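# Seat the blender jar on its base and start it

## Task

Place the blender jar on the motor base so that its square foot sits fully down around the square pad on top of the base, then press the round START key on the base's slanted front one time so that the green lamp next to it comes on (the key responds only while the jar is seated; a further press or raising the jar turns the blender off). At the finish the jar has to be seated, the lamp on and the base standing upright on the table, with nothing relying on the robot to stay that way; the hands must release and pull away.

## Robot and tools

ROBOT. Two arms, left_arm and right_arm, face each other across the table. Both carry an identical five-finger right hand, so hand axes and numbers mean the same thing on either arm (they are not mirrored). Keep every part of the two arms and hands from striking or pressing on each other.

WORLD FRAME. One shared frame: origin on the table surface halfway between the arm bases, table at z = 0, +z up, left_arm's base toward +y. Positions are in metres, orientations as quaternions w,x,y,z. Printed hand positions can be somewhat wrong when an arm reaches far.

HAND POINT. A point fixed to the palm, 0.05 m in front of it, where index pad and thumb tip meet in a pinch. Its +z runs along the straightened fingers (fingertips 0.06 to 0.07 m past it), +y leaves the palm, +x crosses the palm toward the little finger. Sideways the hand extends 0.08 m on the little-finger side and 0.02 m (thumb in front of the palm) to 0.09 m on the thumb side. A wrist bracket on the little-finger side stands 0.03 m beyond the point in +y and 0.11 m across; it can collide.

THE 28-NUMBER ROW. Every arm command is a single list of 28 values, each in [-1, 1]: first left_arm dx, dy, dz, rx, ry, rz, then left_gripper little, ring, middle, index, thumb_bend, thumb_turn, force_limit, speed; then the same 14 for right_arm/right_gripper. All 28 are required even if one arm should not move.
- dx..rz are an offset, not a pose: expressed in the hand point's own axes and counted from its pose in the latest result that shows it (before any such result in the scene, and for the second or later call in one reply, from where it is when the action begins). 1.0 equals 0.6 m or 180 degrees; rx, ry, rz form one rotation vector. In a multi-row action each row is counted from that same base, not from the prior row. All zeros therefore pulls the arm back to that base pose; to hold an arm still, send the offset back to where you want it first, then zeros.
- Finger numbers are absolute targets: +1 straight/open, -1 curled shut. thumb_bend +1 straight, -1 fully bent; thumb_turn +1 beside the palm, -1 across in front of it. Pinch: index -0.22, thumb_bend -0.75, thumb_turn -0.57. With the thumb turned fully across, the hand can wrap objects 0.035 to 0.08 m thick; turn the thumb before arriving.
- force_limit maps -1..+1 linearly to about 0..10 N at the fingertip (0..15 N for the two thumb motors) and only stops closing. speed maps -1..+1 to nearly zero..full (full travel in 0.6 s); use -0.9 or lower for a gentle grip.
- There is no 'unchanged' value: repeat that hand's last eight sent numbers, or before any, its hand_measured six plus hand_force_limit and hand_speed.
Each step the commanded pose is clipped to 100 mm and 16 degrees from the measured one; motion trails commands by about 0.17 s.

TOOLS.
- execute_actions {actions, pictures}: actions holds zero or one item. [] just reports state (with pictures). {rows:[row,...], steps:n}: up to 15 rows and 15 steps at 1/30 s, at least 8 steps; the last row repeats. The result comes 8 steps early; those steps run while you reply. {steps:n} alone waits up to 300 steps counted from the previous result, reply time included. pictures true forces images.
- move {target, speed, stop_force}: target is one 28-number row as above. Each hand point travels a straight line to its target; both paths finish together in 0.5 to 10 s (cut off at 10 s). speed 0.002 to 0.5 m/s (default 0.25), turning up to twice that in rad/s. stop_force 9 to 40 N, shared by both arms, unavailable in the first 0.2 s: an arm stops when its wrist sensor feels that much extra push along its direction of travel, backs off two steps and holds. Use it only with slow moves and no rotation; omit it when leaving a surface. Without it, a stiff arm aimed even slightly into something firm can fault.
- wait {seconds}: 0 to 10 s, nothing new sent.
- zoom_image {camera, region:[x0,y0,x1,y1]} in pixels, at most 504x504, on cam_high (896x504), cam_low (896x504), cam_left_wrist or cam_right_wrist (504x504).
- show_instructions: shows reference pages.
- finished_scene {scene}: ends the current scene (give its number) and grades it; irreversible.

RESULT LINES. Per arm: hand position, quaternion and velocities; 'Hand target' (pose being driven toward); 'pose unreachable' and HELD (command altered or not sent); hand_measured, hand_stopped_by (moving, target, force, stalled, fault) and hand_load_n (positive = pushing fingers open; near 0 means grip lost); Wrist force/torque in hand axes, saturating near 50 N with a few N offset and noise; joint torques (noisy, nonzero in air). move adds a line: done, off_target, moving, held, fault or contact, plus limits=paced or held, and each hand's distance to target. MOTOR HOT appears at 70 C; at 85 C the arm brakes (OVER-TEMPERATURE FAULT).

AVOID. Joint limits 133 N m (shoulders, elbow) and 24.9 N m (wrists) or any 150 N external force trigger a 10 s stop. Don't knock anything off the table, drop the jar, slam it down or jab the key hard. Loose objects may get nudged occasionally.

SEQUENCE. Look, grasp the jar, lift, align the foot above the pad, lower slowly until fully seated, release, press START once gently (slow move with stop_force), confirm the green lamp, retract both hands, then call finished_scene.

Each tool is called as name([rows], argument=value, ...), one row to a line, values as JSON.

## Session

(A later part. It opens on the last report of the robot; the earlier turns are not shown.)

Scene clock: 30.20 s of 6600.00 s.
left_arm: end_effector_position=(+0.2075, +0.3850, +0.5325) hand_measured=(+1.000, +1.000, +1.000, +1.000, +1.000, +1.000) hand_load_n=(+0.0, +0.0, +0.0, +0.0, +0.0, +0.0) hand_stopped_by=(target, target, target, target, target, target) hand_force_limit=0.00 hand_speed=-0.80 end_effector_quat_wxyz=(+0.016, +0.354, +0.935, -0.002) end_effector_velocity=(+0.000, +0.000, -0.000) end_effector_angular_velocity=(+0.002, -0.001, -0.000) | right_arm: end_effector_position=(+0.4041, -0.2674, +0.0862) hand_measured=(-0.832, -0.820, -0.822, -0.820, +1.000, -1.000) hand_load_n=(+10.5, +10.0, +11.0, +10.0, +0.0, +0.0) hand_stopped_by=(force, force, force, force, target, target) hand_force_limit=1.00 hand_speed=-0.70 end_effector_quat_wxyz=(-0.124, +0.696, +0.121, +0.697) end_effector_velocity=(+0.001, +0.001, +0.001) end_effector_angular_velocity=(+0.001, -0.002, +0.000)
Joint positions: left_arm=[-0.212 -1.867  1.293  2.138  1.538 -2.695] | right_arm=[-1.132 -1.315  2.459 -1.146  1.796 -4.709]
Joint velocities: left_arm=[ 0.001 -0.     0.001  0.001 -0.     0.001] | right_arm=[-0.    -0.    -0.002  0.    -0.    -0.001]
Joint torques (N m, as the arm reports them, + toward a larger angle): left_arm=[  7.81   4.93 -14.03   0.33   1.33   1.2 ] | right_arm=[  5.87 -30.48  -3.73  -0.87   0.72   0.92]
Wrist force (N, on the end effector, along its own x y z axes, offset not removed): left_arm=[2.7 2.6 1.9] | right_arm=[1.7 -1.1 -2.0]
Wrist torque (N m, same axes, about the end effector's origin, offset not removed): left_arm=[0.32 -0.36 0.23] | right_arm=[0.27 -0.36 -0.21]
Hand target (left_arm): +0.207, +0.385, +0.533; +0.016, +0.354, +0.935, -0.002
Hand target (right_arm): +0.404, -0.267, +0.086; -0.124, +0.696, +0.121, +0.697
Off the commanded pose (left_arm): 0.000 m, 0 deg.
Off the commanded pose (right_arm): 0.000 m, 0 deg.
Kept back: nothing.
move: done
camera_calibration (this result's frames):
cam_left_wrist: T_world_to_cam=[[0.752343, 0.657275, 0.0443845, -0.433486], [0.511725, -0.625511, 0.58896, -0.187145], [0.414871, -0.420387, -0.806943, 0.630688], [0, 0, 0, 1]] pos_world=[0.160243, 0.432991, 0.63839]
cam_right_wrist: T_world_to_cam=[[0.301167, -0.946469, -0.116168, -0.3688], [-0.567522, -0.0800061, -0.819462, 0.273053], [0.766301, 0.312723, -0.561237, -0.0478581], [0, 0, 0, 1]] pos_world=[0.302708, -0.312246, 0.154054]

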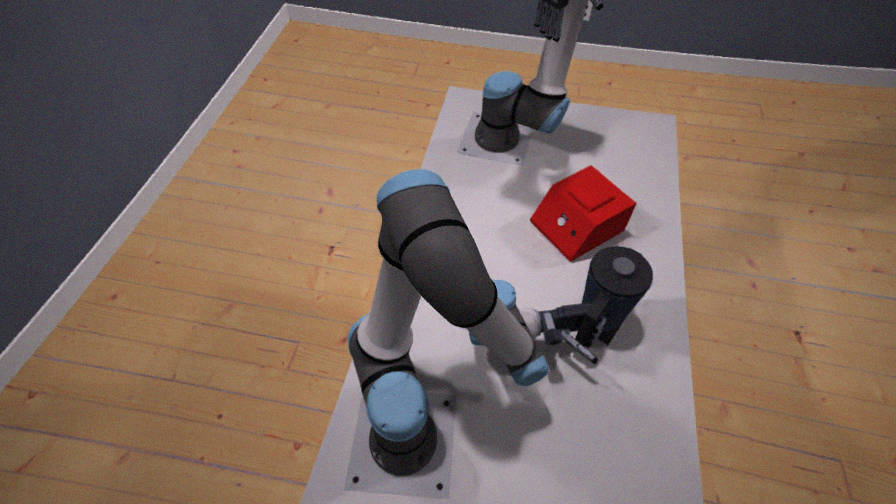

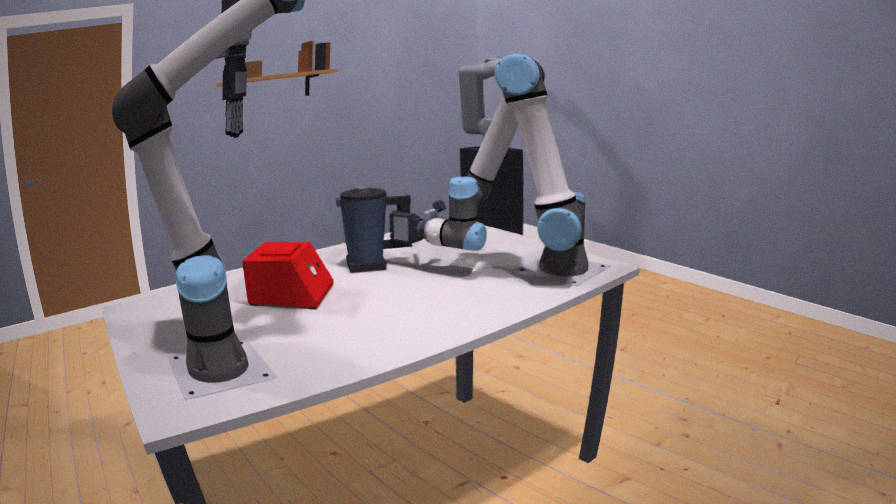

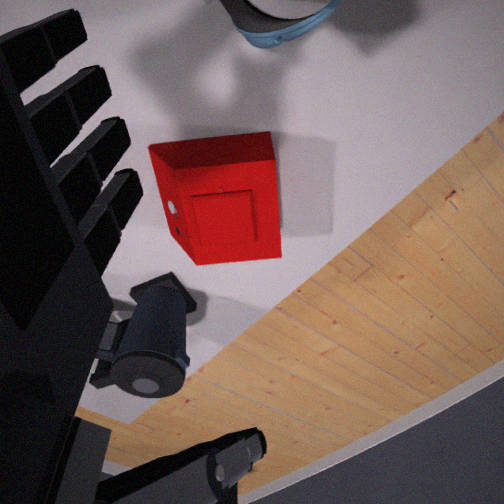

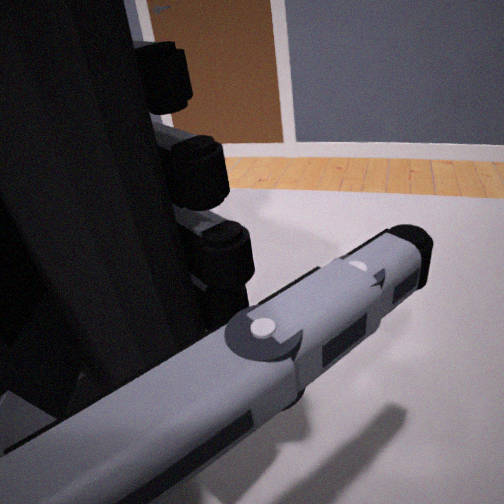

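move(target=[0,0,0,0,0,0,1,1,1,1,1,1,0,-0.8,0,0,0,0,0,0,-0.985,-0.985,-0.985,-0.985,-1,-1,1,-0.3])

zoom_image(camera="cam_left_wrist", region=[60,240,260,440])

zoom_image(camera="cam_high", region=[520,220,700,380])

Scene clock: 32.20 s of 6600.00 s.
left_arm: end_effector_position=(+0.2075, +0.3850, +0.5325) hand_measured=(+1.000, +1.000, +1.000, +1.000, +1.000, +1.000) hand_load_n=(+0.0, +0.0, +0.0, +0.0, +0.0, +0.0) hand_stopped_by=(target, target, target, target, target, target) hand_force_limit=0.00 hand_speed=-0.80 end_effector_quat_wxyz=(+0.016, +0.354, +0.935, -0.002) end_effector_velocity=(+0.000, +0.000, -0.000) end_effector_angular_velocity=(+0.001, -0.000, -0.001) | right_arm: end_effector_position=(+0.4041, -0.2674, +0.0862) hand_measured=(-0.832, -0.820, -0.822, -0.820, +0.048, -1.000) hand_load_n=(+10.5, +10.0, +11.0, +10.0, +15.0, +3.0) hand_stopped_by=(force, force, force, force, force, target) hand_force_limit=1.00 hand_speed=-0.30 end_effector_quat_wxyz=(-0.124, +0.696, +0.121, +0.697) end_effector_velocity=(-0.000, -0.000, -0.000) end_effector_angular_velocity=(+0.001, +0.001, -0.001)
Joint positions: left_arm=[-0.212 -1.867  1.293  2.138  1.538 -2.695] | right_arm=[-1.132 -1.315  2.459 -1.146  1.796 -4.709]
Joint velocities: left_arm=[-0.    -0.001  0.001  0.     0.     0.001] | right_arm=[-0.     0.     0.     0.     0.001  0.002]
Joint torques (N m, as the arm reports them, + toward a larger angle): left_arm=[  8.24   5.88 -13.41   0.45   1.35   0.95] | right_arm=[  5.84 -29.51  -3.96  -0.83   0.92   1.13]
Wrist force (N, on the end effector, along its own x y z axes, offset not removed): left_arm=[3.0 3.0 1.6] | right_arm=[5.0 -0.2 0.1]
Wrist torque (N m, same axes, about the end effector's origin, offset not removed): left_arm=[0.29 -0.46 0.23] | right_arm=[0.15 -0.81 -0.07]
Hand target (left_arm): +0.207, +0.385, +0.533; +0.016, +0.354, +0.935, -0.002
Hand target (right_arm): +0.404, -0.267, +0.086; -0.124, +0.696, +0.121, +0.697
Off the commanded pose (left_arm): 0.000 m, 0 deg.
Off the commanded pose (right_arm): 0.000 m, 0 deg.
Kept back: nothing.
move: done
camera_calibration (this result's frames):
cam_left_wrist: T_world_to_cam=[[0.752343, 0.657275, 0.0443842, -0.433486], [0.511725, -0.625511, 0.58896, -0.187146], [0.414871, -0.420387, -0.806943, 0.630688], [0, 0, 0, 1]] pos_world=[0.160243, 0.432991, 0.63839]
cam_right_wrist: T_world_to_cam=[[0.301167, -0.946469, -0.116168, -0.3688], [-0.567522, -0.0800061, -0.819462, 0.273053], [0.766301, 0.312723, -0.561237, -0.0478581], [0, 0, 0, 1]] pos_world=[0.302708, -0.312246, 0.154054]

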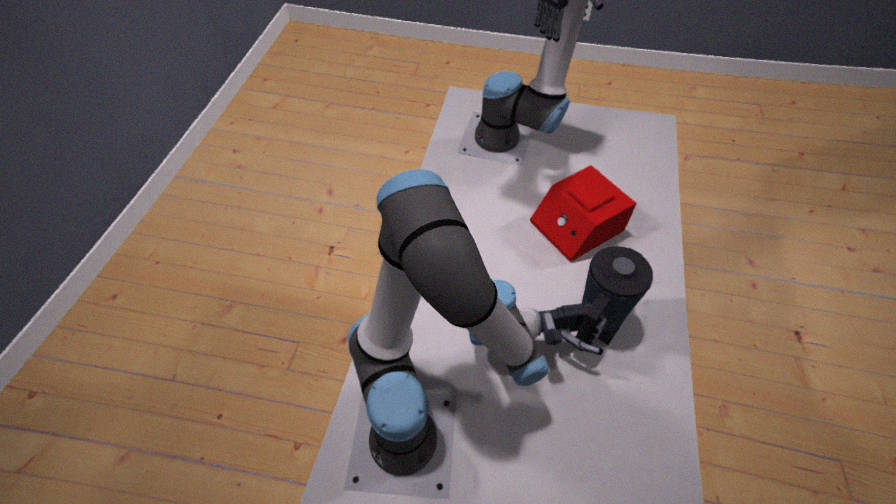

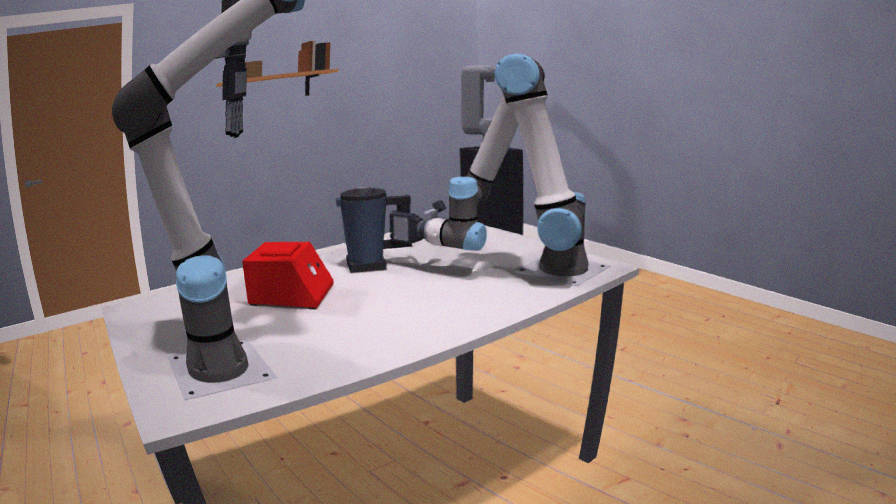

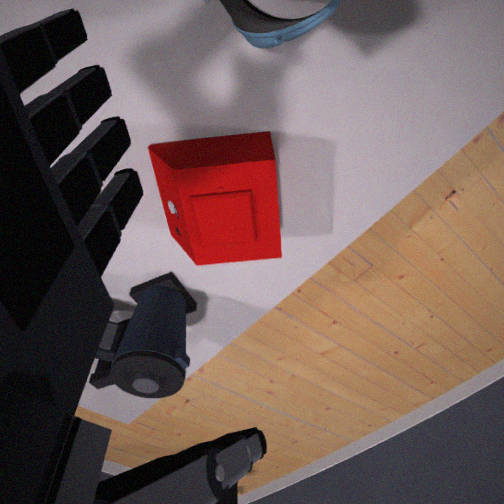

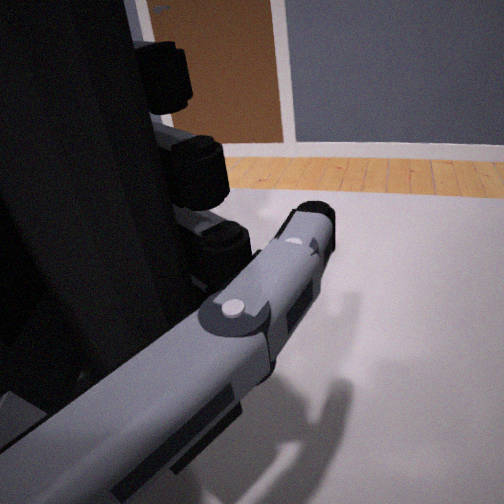

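Region (60, 240, 260, 440) of cam_left_wrist's 504x504 image, scaled by 2.520, with more detail than that image has.

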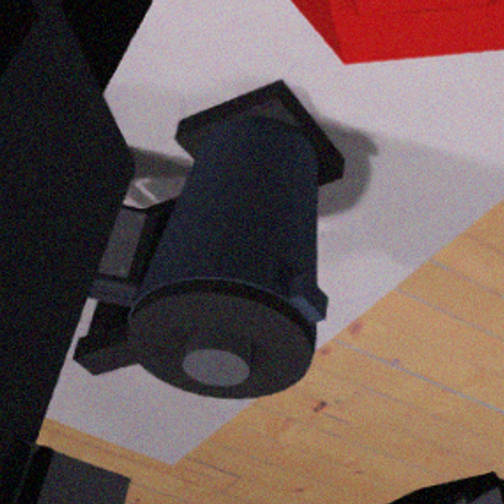

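Region (520, 220, 700, 380) of cam_high's 896x504 image, scaled by 2.800, with more detail than that image has.

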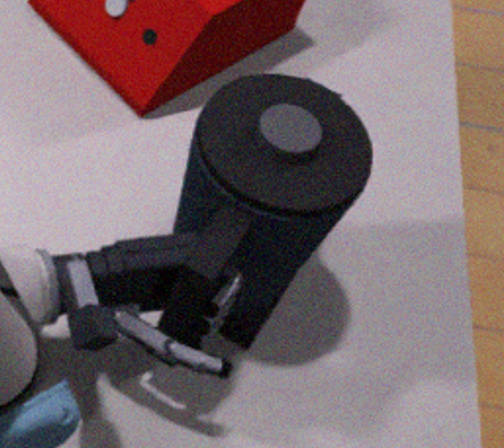

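move(target=[0,0,0,0,0,0,1,1,1,1,1,1,0,-0.8,0.32,0,0,0.367,0,0,-0.985,-0.985,-0.985,-0.985,-1,-1,1,-0.3], speed=0.1)

Scene clock: 38.73 s of 6600.00 s.
left_arm: end_effector_position=(+0.2075, +0.3850, +0.5325) hand_measured=(+1.000, +1.000, +1.000, +1.000, +1.000, +1.000) hand_load_n=(+0.0, +0.0, +0.0, +0.0, +0.0, +0.0) hand_stopped_by=(target, target, target, target, target, target) hand_force_limit=0.00 hand_speed=-0.80 end_effector_quat_wxyz=(+0.016, +0.354, +0.935, -0.002) end_effector_velocity=(-0.000, -0.000, +0.000) end_effector_angular_velocity=(-0.003, +0.001, -0.001) | right_arm: end_effector_position=(+0.4043, -0.2682, +0.2784) hand_measured=(-0.832, -0.820, -0.822, -0.820, +0.048, -1.000) hand_load_n=(+10.5, +10.0, +10.5, +9.5, +15.0, +3.0) hand_stopped_by=(force, force, force, force, force, target) hand_force_limit=1.00 hand_speed=-0.30 end_effector_quat_wxyz=(-0.483, +0.517, +0.481, +0.519) end_effector_velocity=(+0.001, -0.000, +0.002) end_effector_angular_velocity=(+0.008, -0.005, +0.011)
Joint positions: left_arm=[-0.212 -1.867  1.293  2.138  1.538 -2.695] | right_arm=[-1.991 -1.665  2.135 -0.45  -0.215 -4.732]
Joint velocities: left_arm=[-0.001 -0.001 -0.001 -0.001 -0.     0.   ] | right_arm=[-0.001  0.018 -0.016  0.037 -0.011 -0.042]
Joint torques (N m, as the arm reports them, + toward a larger angle): left_arm=[  8.29   5.45 -13.93   0.39   1.37   1.02] | right_arm=[-17.31  -8.32 -25.31   2.74  -1.83  -1.57]
Wrist force (N, on the end effector, along its own x y z axes, offset not removed): left_arm=[3.2 1.9 1.2] | right_arm=[-5.5 -0.6 -1.4]
Wrist torque (N m, same axes, about the end effector's origin, offset not removed): left_arm=[0.21 -0.47 0.30] | right_arm=[0.08 -0.76 -0.61]
Hand target (left_arm): +0.207, +0.385, +0.533; +0.016, +0.354, +0.935, -0.002
Hand target (right_arm): +0.404, -0.268, +0.279; +0.484, -0.516, -0.481, -0.519
Off the commanded pose (left_arm): 0.000 m, 0 deg.
Off the commanded pose (right_arm): 0.000 m, 0 deg.
Kept back: nothing.
move: done
camera_calibration (this result's frames):
cam_left_wrist: T_world_to_cam=[[0.752343, 0.657275, 0.0443844, -0.433486], [0.511725, -0.625511, 0.58896, -0.187146], [0.414872, -0.420387, -0.806943, 0.630688], [0, 0, 0, 1]] pos_world=[0.160243, 0.432991, 0.63839]
cam_right_wrist: T_world_to_cam=[[0.987561, -0.109636, -0.112706, -0.401301], [-0.154691, -0.549051, -0.821349, 0.138473], [0.0281676, 0.828567, -0.559181, 0.496336], [0, 0, 0, 1]] pos_world=[0.403749, -0.379216, 0.346047]

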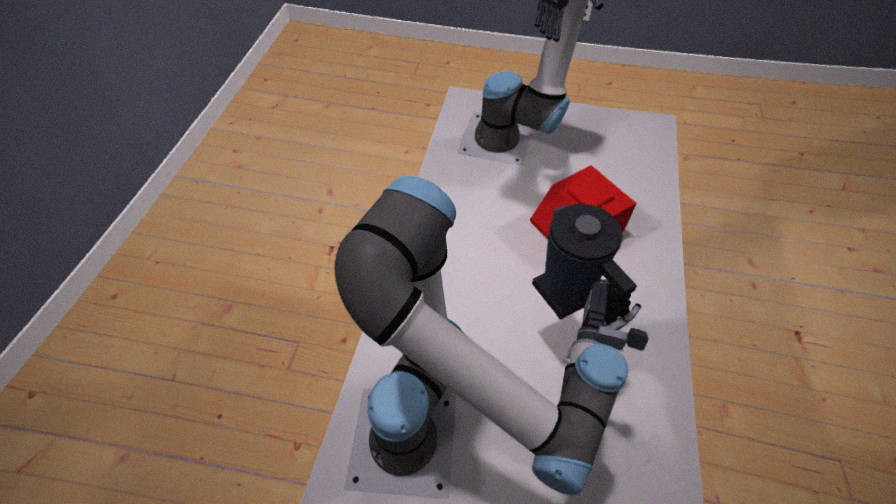

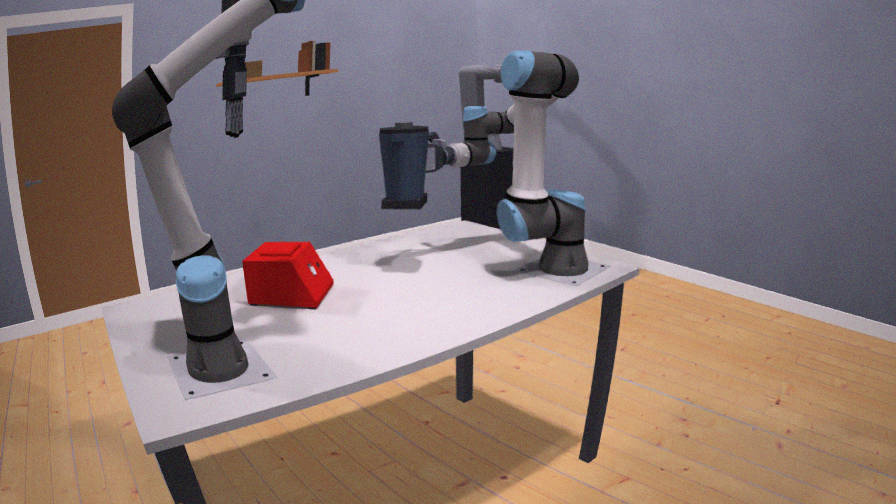

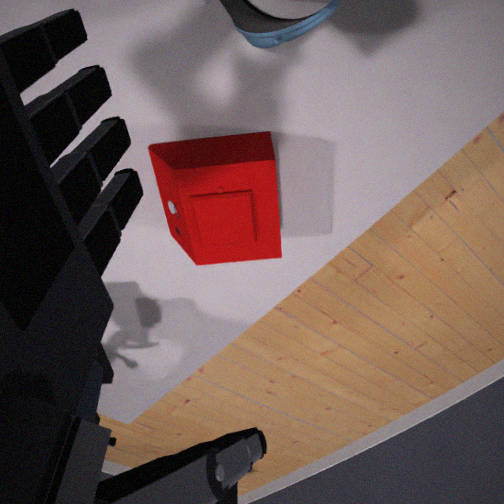

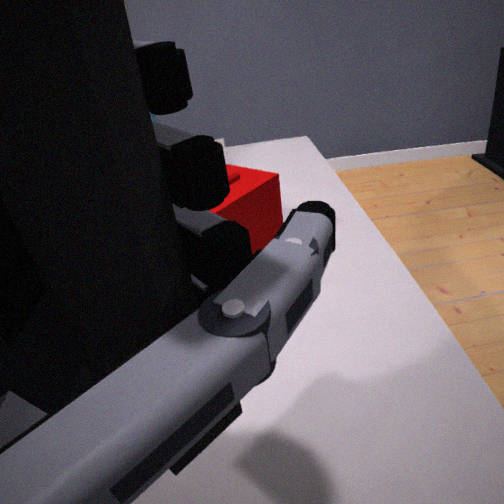

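move(target=[0,0,0,0,0,0,1,1,1,1,1,1,0,-0.8,0,0.057,0.639,0,0,0,-0.985,-0.985,-0.985,-0.985,-1,-1,1,-0.3], speed=0.08)

zoom_image(camera="cam_low", region=[200,110,440,320])

zoom_image(camera="cam_high", region=[500,80,720,280])

Scene clock: 44.33 s of 6600.00 s.
left_arm: end_effector_position=(+0.2075, +0.3850, +0.5325) hand_measured=(+1.000, +1.000, +1.000, +1.000, +1.000, +1.000) hand_load_n=(+0.0, +0.0, +0.0, +0.0, +0.0, +0.0) hand_stopped_by=(target, target, target, target, target, target) hand_force_limit=0.00 hand_speed=-0.80 end_effector_quat_wxyz=(+0.016, +0.354, +0.935, -0.002) end_effector_velocity=(-0.000, +0.000, +0.000) end_effector_angular_velocity=(-0.002, +0.001, +0.000) | right_arm: end_effector_position=(+0.4650, +0.1118, +0.2794) hand_measured=(-0.832, -0.820, -0.822, -0.820, +0.048, -1.000) hand_load_n=(+10.5, +10.0, +10.5, +9.5, +15.0, +3.0) hand_stopped_by=(force, force, force, force, force, target) hand_force_limit=1.00 hand_speed=-0.30 end_effector_quat_wxyz=(-0.483, +0.517, +0.481, +0.518) end_effector_velocity=(+0.000, +0.003, +0.001) end_effector_angular_velocity=(+0.000, -0.002, +0.001)
Joint positions: left_arm=[-0.212 -1.867  1.293  2.138  1.538 -2.695] | right_arm=[-1.119 -1.104  1.45  -0.351  0.657 -4.708]
Joint velocities: left_arm=[-0.    -0.    -0.002  0.     0.    -0.   ] | right_arm=[ 0.003  0.004 -0.009  0.004  0.002 -0.002]
Joint torques (N m, as the arm reports them, + toward a larger angle): left_arm=[  8.52   4.66 -13.6    0.58   1.55   0.7 ] | right_arm=[ 14.17 -41.38 -30.76  -0.95   1.17  -1.67]
Wrist force (N, on the end effector, along its own x y z axes, offset not removed): left_arm=[4.3 2.5 2.4] | right_arm=[-6.1 -1.4 -2.1]
Wrist torque (N m, same axes, about the end effector's origin, offset not removed): left_arm=[0.23 -0.63 0.29] | right_arm=[0.07 -0.59 -0.69]
Hand target (left_arm): +0.207, +0.385, +0.533; +0.016, +0.354, +0.935, -0.002
Hand target (right_arm): +0.465, +0.112, +0.279; +0.483, -0.517, -0.481, -0.518
Off the commanded pose (left_arm): 0.000 m, 0 deg.
Off the commanded pose (right_arm): 0.001 m, 0 deg.
Kept back: nothing.
move: done
camera_calibration (this result's frames):
cam_left_wrist: T_world_to_cam=[[0.752343, 0.657275, 0.0443846, -0.433486], [0.511725, -0.625511, 0.58896, -0.187145], [0.414872, -0.420387, -0.806943, 0.630688], [0, 0, 0, 1]] pos_world=[0.160243, 0.432991, 0.63839]
cam_right_wrist: T_world_to_cam=[[0.987587, -0.109771, -0.112351, -0.419574], [-0.154506, -0.550071, -0.820701, 0.357127], [0.0282886, 0.827872, -0.560203, 0.18061], [0, 0, 0, 1]] pos_world=[0.464435, 0.000865958, 0.347133]

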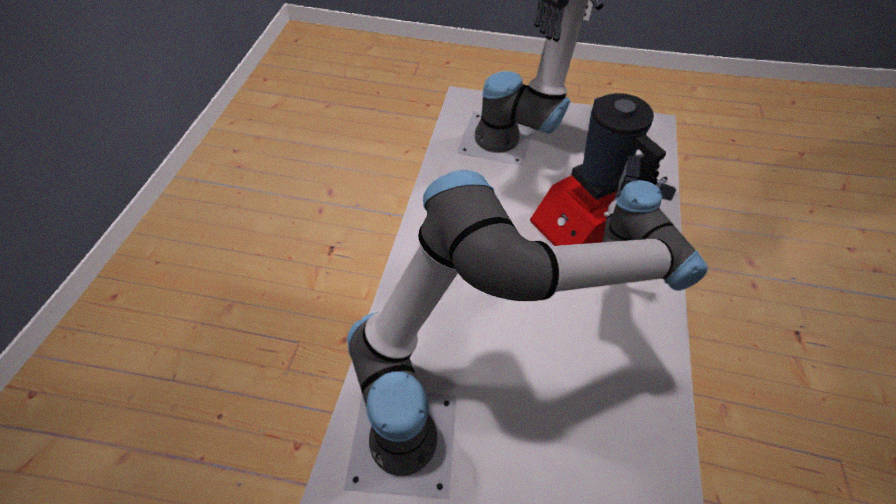

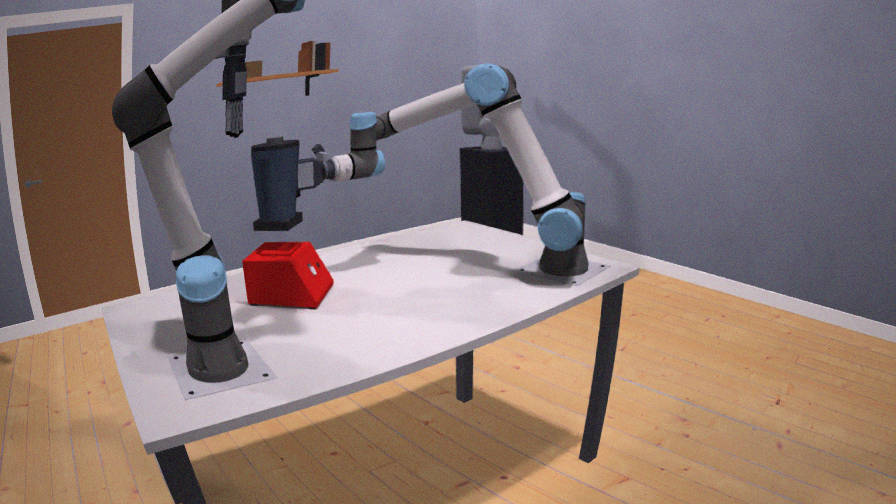

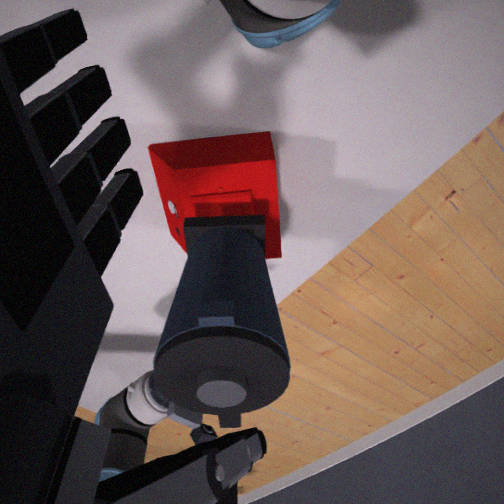

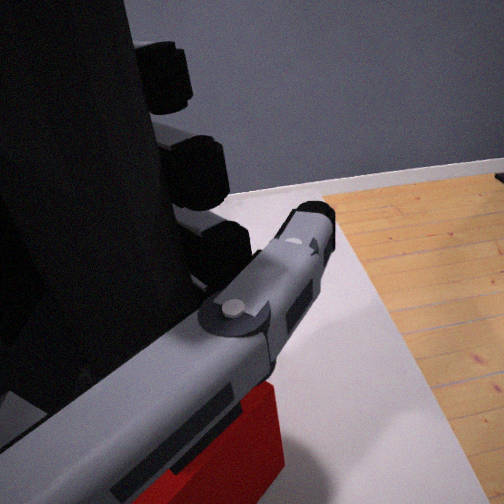

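Region (200, 110, 440, 320) of cam_low's 896x504 image, scaled by 2.100, with more detail than that image has; it fills the top 441 rows of this view, and the rest is white.

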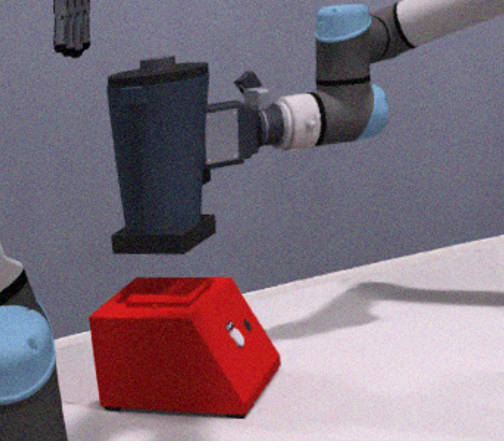

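Region (500, 80, 720, 280) of cam_high's 896x504 image, scaled by 2.291, with more detail than that image has; it fills the top 458 rows of this view, and the rest is white.

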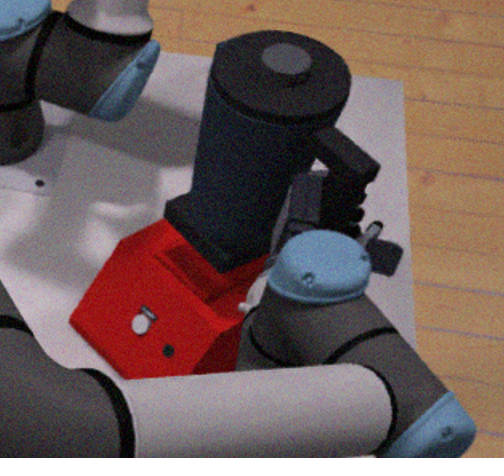

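Good already. Lower to just above the pad.

move(target=[0,0,0,0,0,0,1,1,1,1,1,1,0,-0.8,-0.06,0,0,0,0,0,-0.985,-0.985,-0.985,-0.985,-1,-1,1,-0.3], speed=0.04)

zoom_image(camera="cam_low", region=[230,150,350,280])

zoom_image(camera="cam_left_wrist", region=[140,120,300,280])

zoom_image(camera="cam_high", region=[530,140,650,250])

Scene clock: 45.93 s of 6600.00 s.
left_arm: end_effector_position=(+0.2075, +0.3850, +0.5325) hand_measured=(+1.000, +1.000, +1.000, +1.000, +1.000, +1.000) hand_load_n=(+0.0, +0.0, +0.0, +0.0, +0.0, +0.0) hand_stopped_by=(target, target, target, target, target, target) hand_force_limit=0.00 hand_speed=-0.80 end_effector_quat_wxyz=(+0.016, +0.354, +0.935, -0.002) end_effector_velocity=(+0.000, +0.000, +0.000) end_effector_angular_velocity=(-0.000, +0.000, -0.000) | right_arm: end_effector_position=(+0.4650, +0.1120, +0.2436) hand_measured=(-0.832, -0.820, -0.822, -0.820, +0.048, -1.000) hand_load_n=(+10.5, +10.0, +10.5, +9.5, +15.0, +3.0) hand_stopped_by=(force, force, force, force, force, target) hand_force_limit=1.00 hand_speed=-0.30 end_effector_quat_wxyz=(-0.483, +0.517, +0.481, +0.518) end_effector_velocity=(+0.000, +0.000, -0.002) end_effector_angular_velocity=(+0.000, +0.000, -0.000)
Joint positions: left_arm=[-0.212 -1.867  1.293  2.138  1.538 -2.695] | right_arm=[-1.119 -1.072  1.499 -0.432  0.657 -4.708]
Joint velocities: left_arm=[ 0.    -0.    -0.001  0.    -0.     0.001] | right_arm=[-0.     0.002  0.002 -0.005  0.     0.   ]
Joint torques (N m, as the arm reports them, + toward a larger angle): left_arm=[  8.22   4.18 -13.72   0.42   1.36   0.93] | right_arm=[ -8.74 -42.65 -14.51  -4.13  -1.02   2.41]
Wrist force (N, on the end effector, along its own x y z axes, offset not removed): left_arm=[3.2 2.2 1.9] | right_arm=[-5.4 1.0 -0.9]
Wrist torque (N m, same axes, about the end effector's origin, offset not removed): left_arm=[0.20 -0.45 0.23] | right_arm=[0.31 -0.85 -0.58]
Hand target (left_arm): +0.207, +0.385, +0.533; +0.016, +0.354, +0.935, -0.002
Hand target (right_arm): +0.465, +0.112, +0.243; +0.483, -0.517, -0.481, -0.518
Off the commanded pose (left_arm): 0.000 m, 0 deg.
Off the commanded pose (right_arm): 0.000 m, 0 deg.
Kept back: nothing.
move: done
camera_calibration (this result's frames):
cam_left_wrist: T_world_to_cam=[[0.752343, 0.657275, 0.0443842, -0.433486], [0.511725, -0.625511, 0.58896, -0.187146], [0.414871, -0.420387, -0.806943, 0.630688], [0, 0, 0, 1]] pos_world=[0.160243, 0.432991, 0.63839]
cam_right_wrist: T_world_to_cam=[[0.987607, -0.109641, -0.112301, -0.423554], [-0.154394, -0.550134, -0.82068, 0.327786], [0.0281993, 0.827847, -0.560244, 0.160465], [0, 0, 0, 1]] pos_world=[0.464388, 0.00104684, 0.311342]

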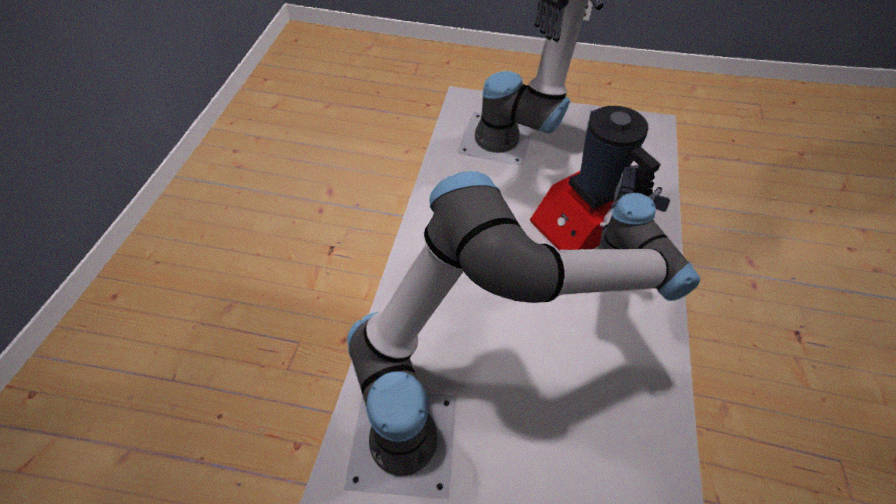

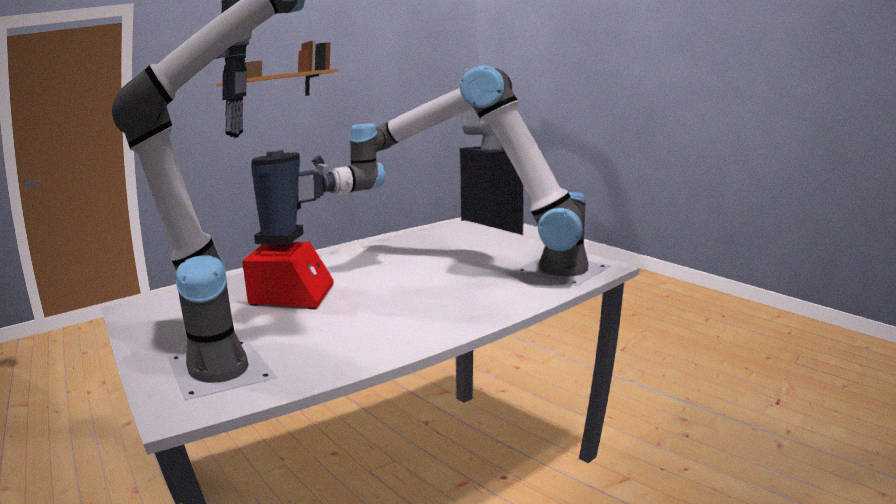

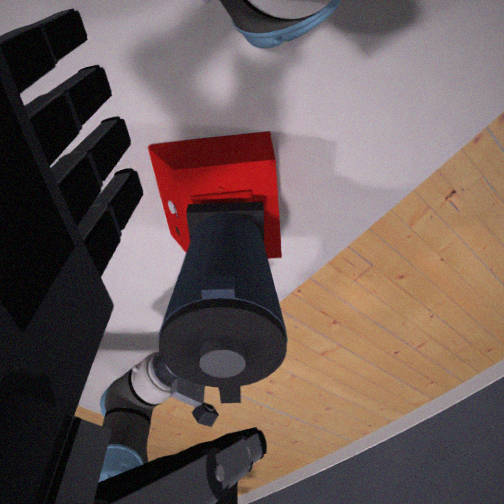

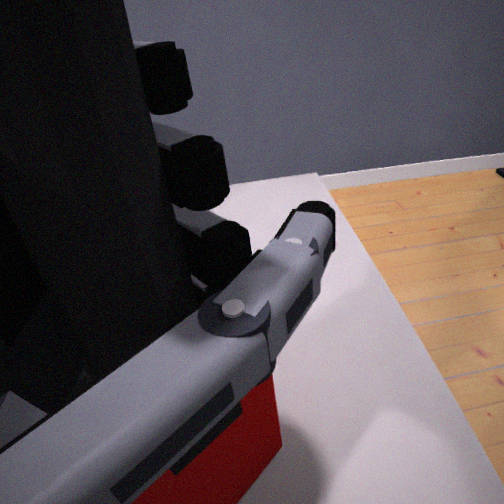

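Region (230, 150, 350, 280) of cam_low's 896x504 image, scaled by 3.877, with more detail than that image has; it fills the left 465 columns of this view, and the rest is white.

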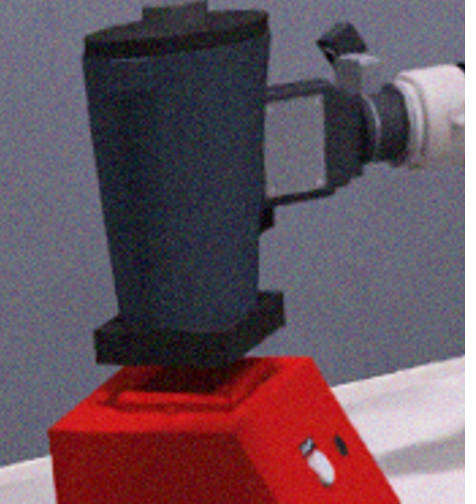

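Region (140, 120, 300, 280) of cam_left_wrist's 504x504 image, scaled by 3.150, with more detail than that image has.

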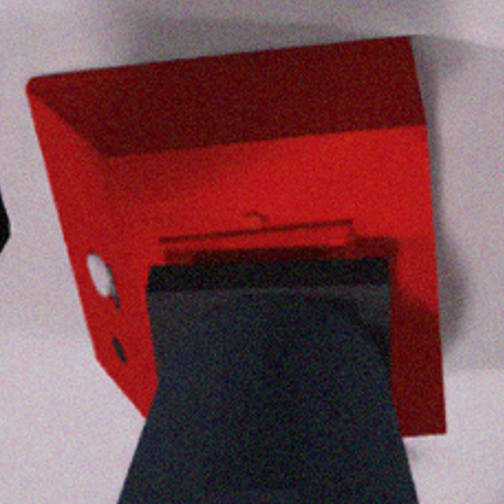

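Region (530, 140, 650, 250) of cam_high's 896x504 image, scaled by 4.200, with more detail than that image has; it fills the top 462 rows of this view, and the rest is white.

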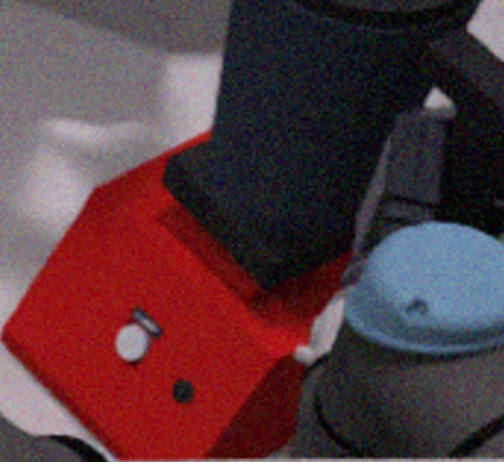

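move(target=[0,0,0,0,0,0,1,1,1,1,1,1,0,-0.8,-0.012,-0.0073,0.0145,0.0194,0,0,-0.985,-0.985,-0.985,-0.985,-1,-1,1,-0.3], speed=0.02)

zoom_image(camera="cam_low", region=[230,150,350,280])

zoom_image(camera="cam_left_wrist", region=[140,120,300,280])

zoom_image(camera="cam_high", region=[530,140,650,250])

Scene clock: 48.80 s of 6600.00 s.
left_arm: end_effector_position=(+0.2075, +0.3850, +0.5325) hand_measured=(+1.000, +1.000, +1.000, +1.000, +1.000, +1.000) hand_load_n=(+0.0, +0.0, +0.0, +0.0, +0.0, +0.0) hand_stopped_by=(target, target, target, target, target, target) hand_force_limit=0.00 hand_speed=-0.80 end_effector_quat_wxyz=(+0.016, +0.354, +0.935, -0.002) end_effector_velocity=(+0.000, +0.000, -0.000) end_effector_angular_velocity=(-0.001, -0.000, +0.000) | right_arm: end_effector_position=(+0.4613, +0.1209, +0.2365) hand_measured=(-0.832, -0.820, -0.822, -0.820, +0.048, -1.000) hand_load_n=(+10.5, +10.0, +10.5, +9.5, +15.0, +3.0) hand_stopped_by=(force, force, force, force, force, target) hand_force_limit=1.00 hand_speed=-0.30 end_effector_quat_wxyz=(-0.498, +0.502, +0.496, +0.504) end_effector_velocity=(-0.001, +0.002, -0.001) end_effector_angular_velocity=(-0.000, +0.000, +0.009)
Joint positions: left_arm=[-0.212 -1.867  1.293  2.138  1.538 -2.695] | right_arm=[-1.122 -1.041  1.47  -0.434  0.593 -4.708]
Joint velocities: left_arm=[ 0.    -0.001  0.001 -0.    -0.     0.   ] | right_arm=[ 0.     0.005 -0.006  0.001 -0.009  0.   ]
Joint torques (N m, as the arm reports them, + toward a larger angle): left_arm=[  7.48   4.14 -12.93   0.58   1.29   1.09] | right_arm=[-16.47 -42.67 -28.95  -3.73  -1.63   2.42]
Wrist force (N, on the end effector, along its own x y z axes, offset not removed): left_arm=[4.4 1.9 1.1] | right_arm=[-6.1 -1.1 -1.6]
Wrist torque (N m, same axes, about the end effector's origin, offset not removed): left_arm=[0.18 -0.67 0.24] | right_arm=[0.00 -0.74 -0.68]
Hand target (left_arm): +0.207, +0.385, +0.533; +0.016, +0.354, +0.935, -0.002
Hand target (right_arm): +0.461, +0.121, +0.236; +0.498, -0.502, -0.497, -0.503
Off the commanded pose (left_arm): 0.000 m, 0 deg.
Off the commanded pose (right_arm): 0.000 m, 0 deg.
Kept back: nothing.
move: done
camera_calibration (this result's frames):
cam_left_wrist: T_world_to_cam=[[0.752343, 0.657275, 0.0443844, -0.433486], [0.511725, -0.625511, 0.58896, -0.187146], [0.414872, -0.420387, -0.806943, 0.630688], [0, 0, 0, 1]] pos_world=[0.160243, 0.432991, 0.63839]
cam_right_wrist: T_world_to_cam=[[0.992423, -0.0502832, -0.112107, -0.429164], [-0.121002, -0.558378, -0.820715, 0.311916], [-0.0213301, 0.828061, -0.560231, 0.172082], [0, 0, 0, 1]] pos_world=[0.467325, 0.0100928, 0.304287]

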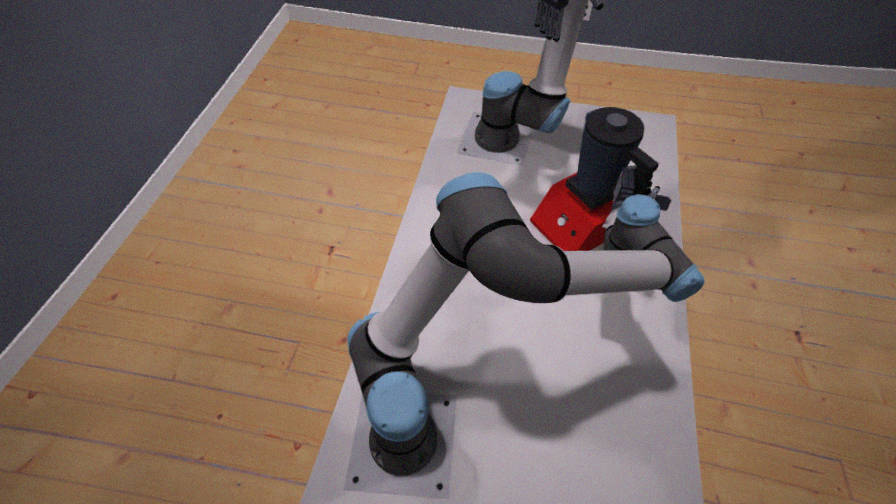

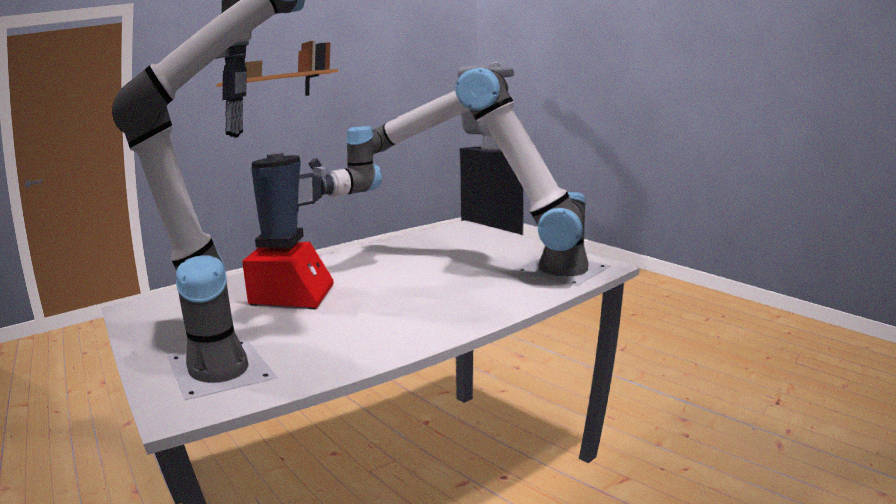

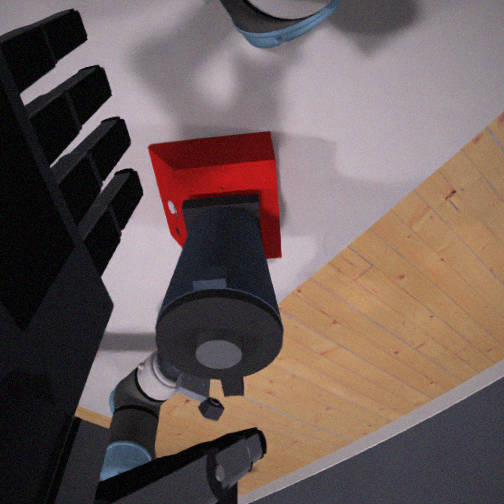

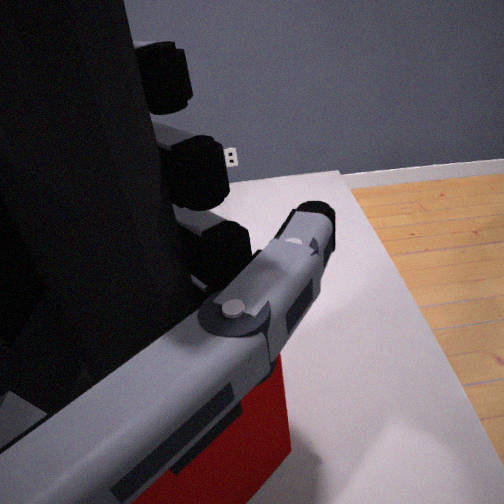

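Region (230, 150, 350, 280) of cam_low's 896x504 image, scaled by 3.877, with more detail than that image has; it fills the left 465 columns of this view, and the rest is white.

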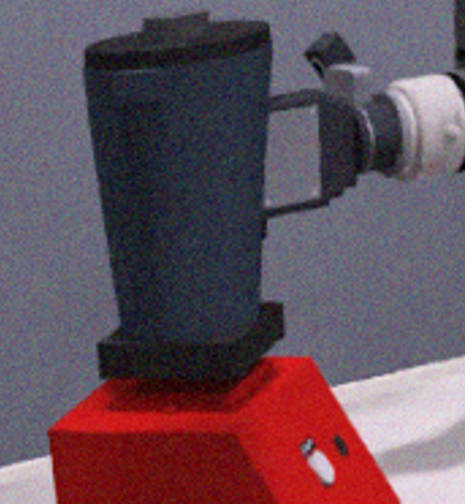

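Region (140, 120, 300, 280) of cam_left_wrist's 504x504 image, scaled by 3.150, with more detail than that image has.

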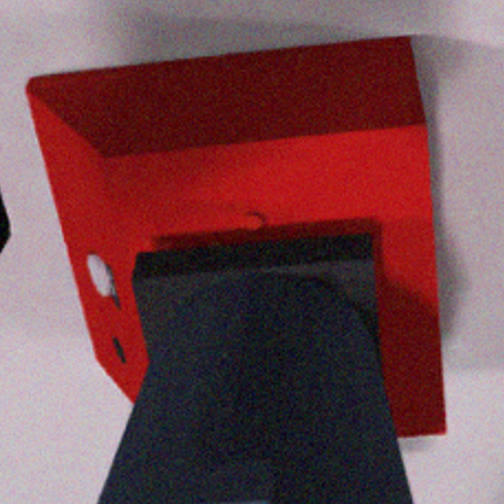

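Region (530, 140, 650, 250) of cam_high's 896x504 image, scaled by 4.200, with more detail than that image has; it fills the top 462 rows of this view, and the rest is white.

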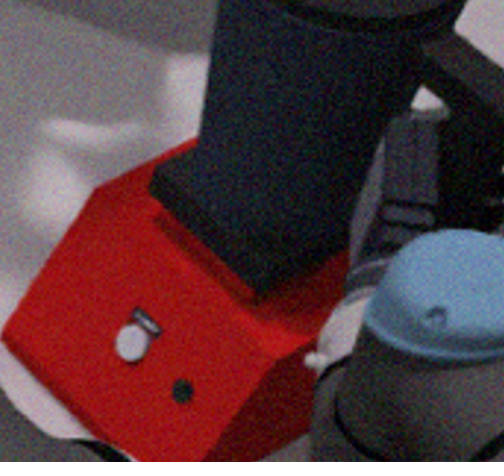

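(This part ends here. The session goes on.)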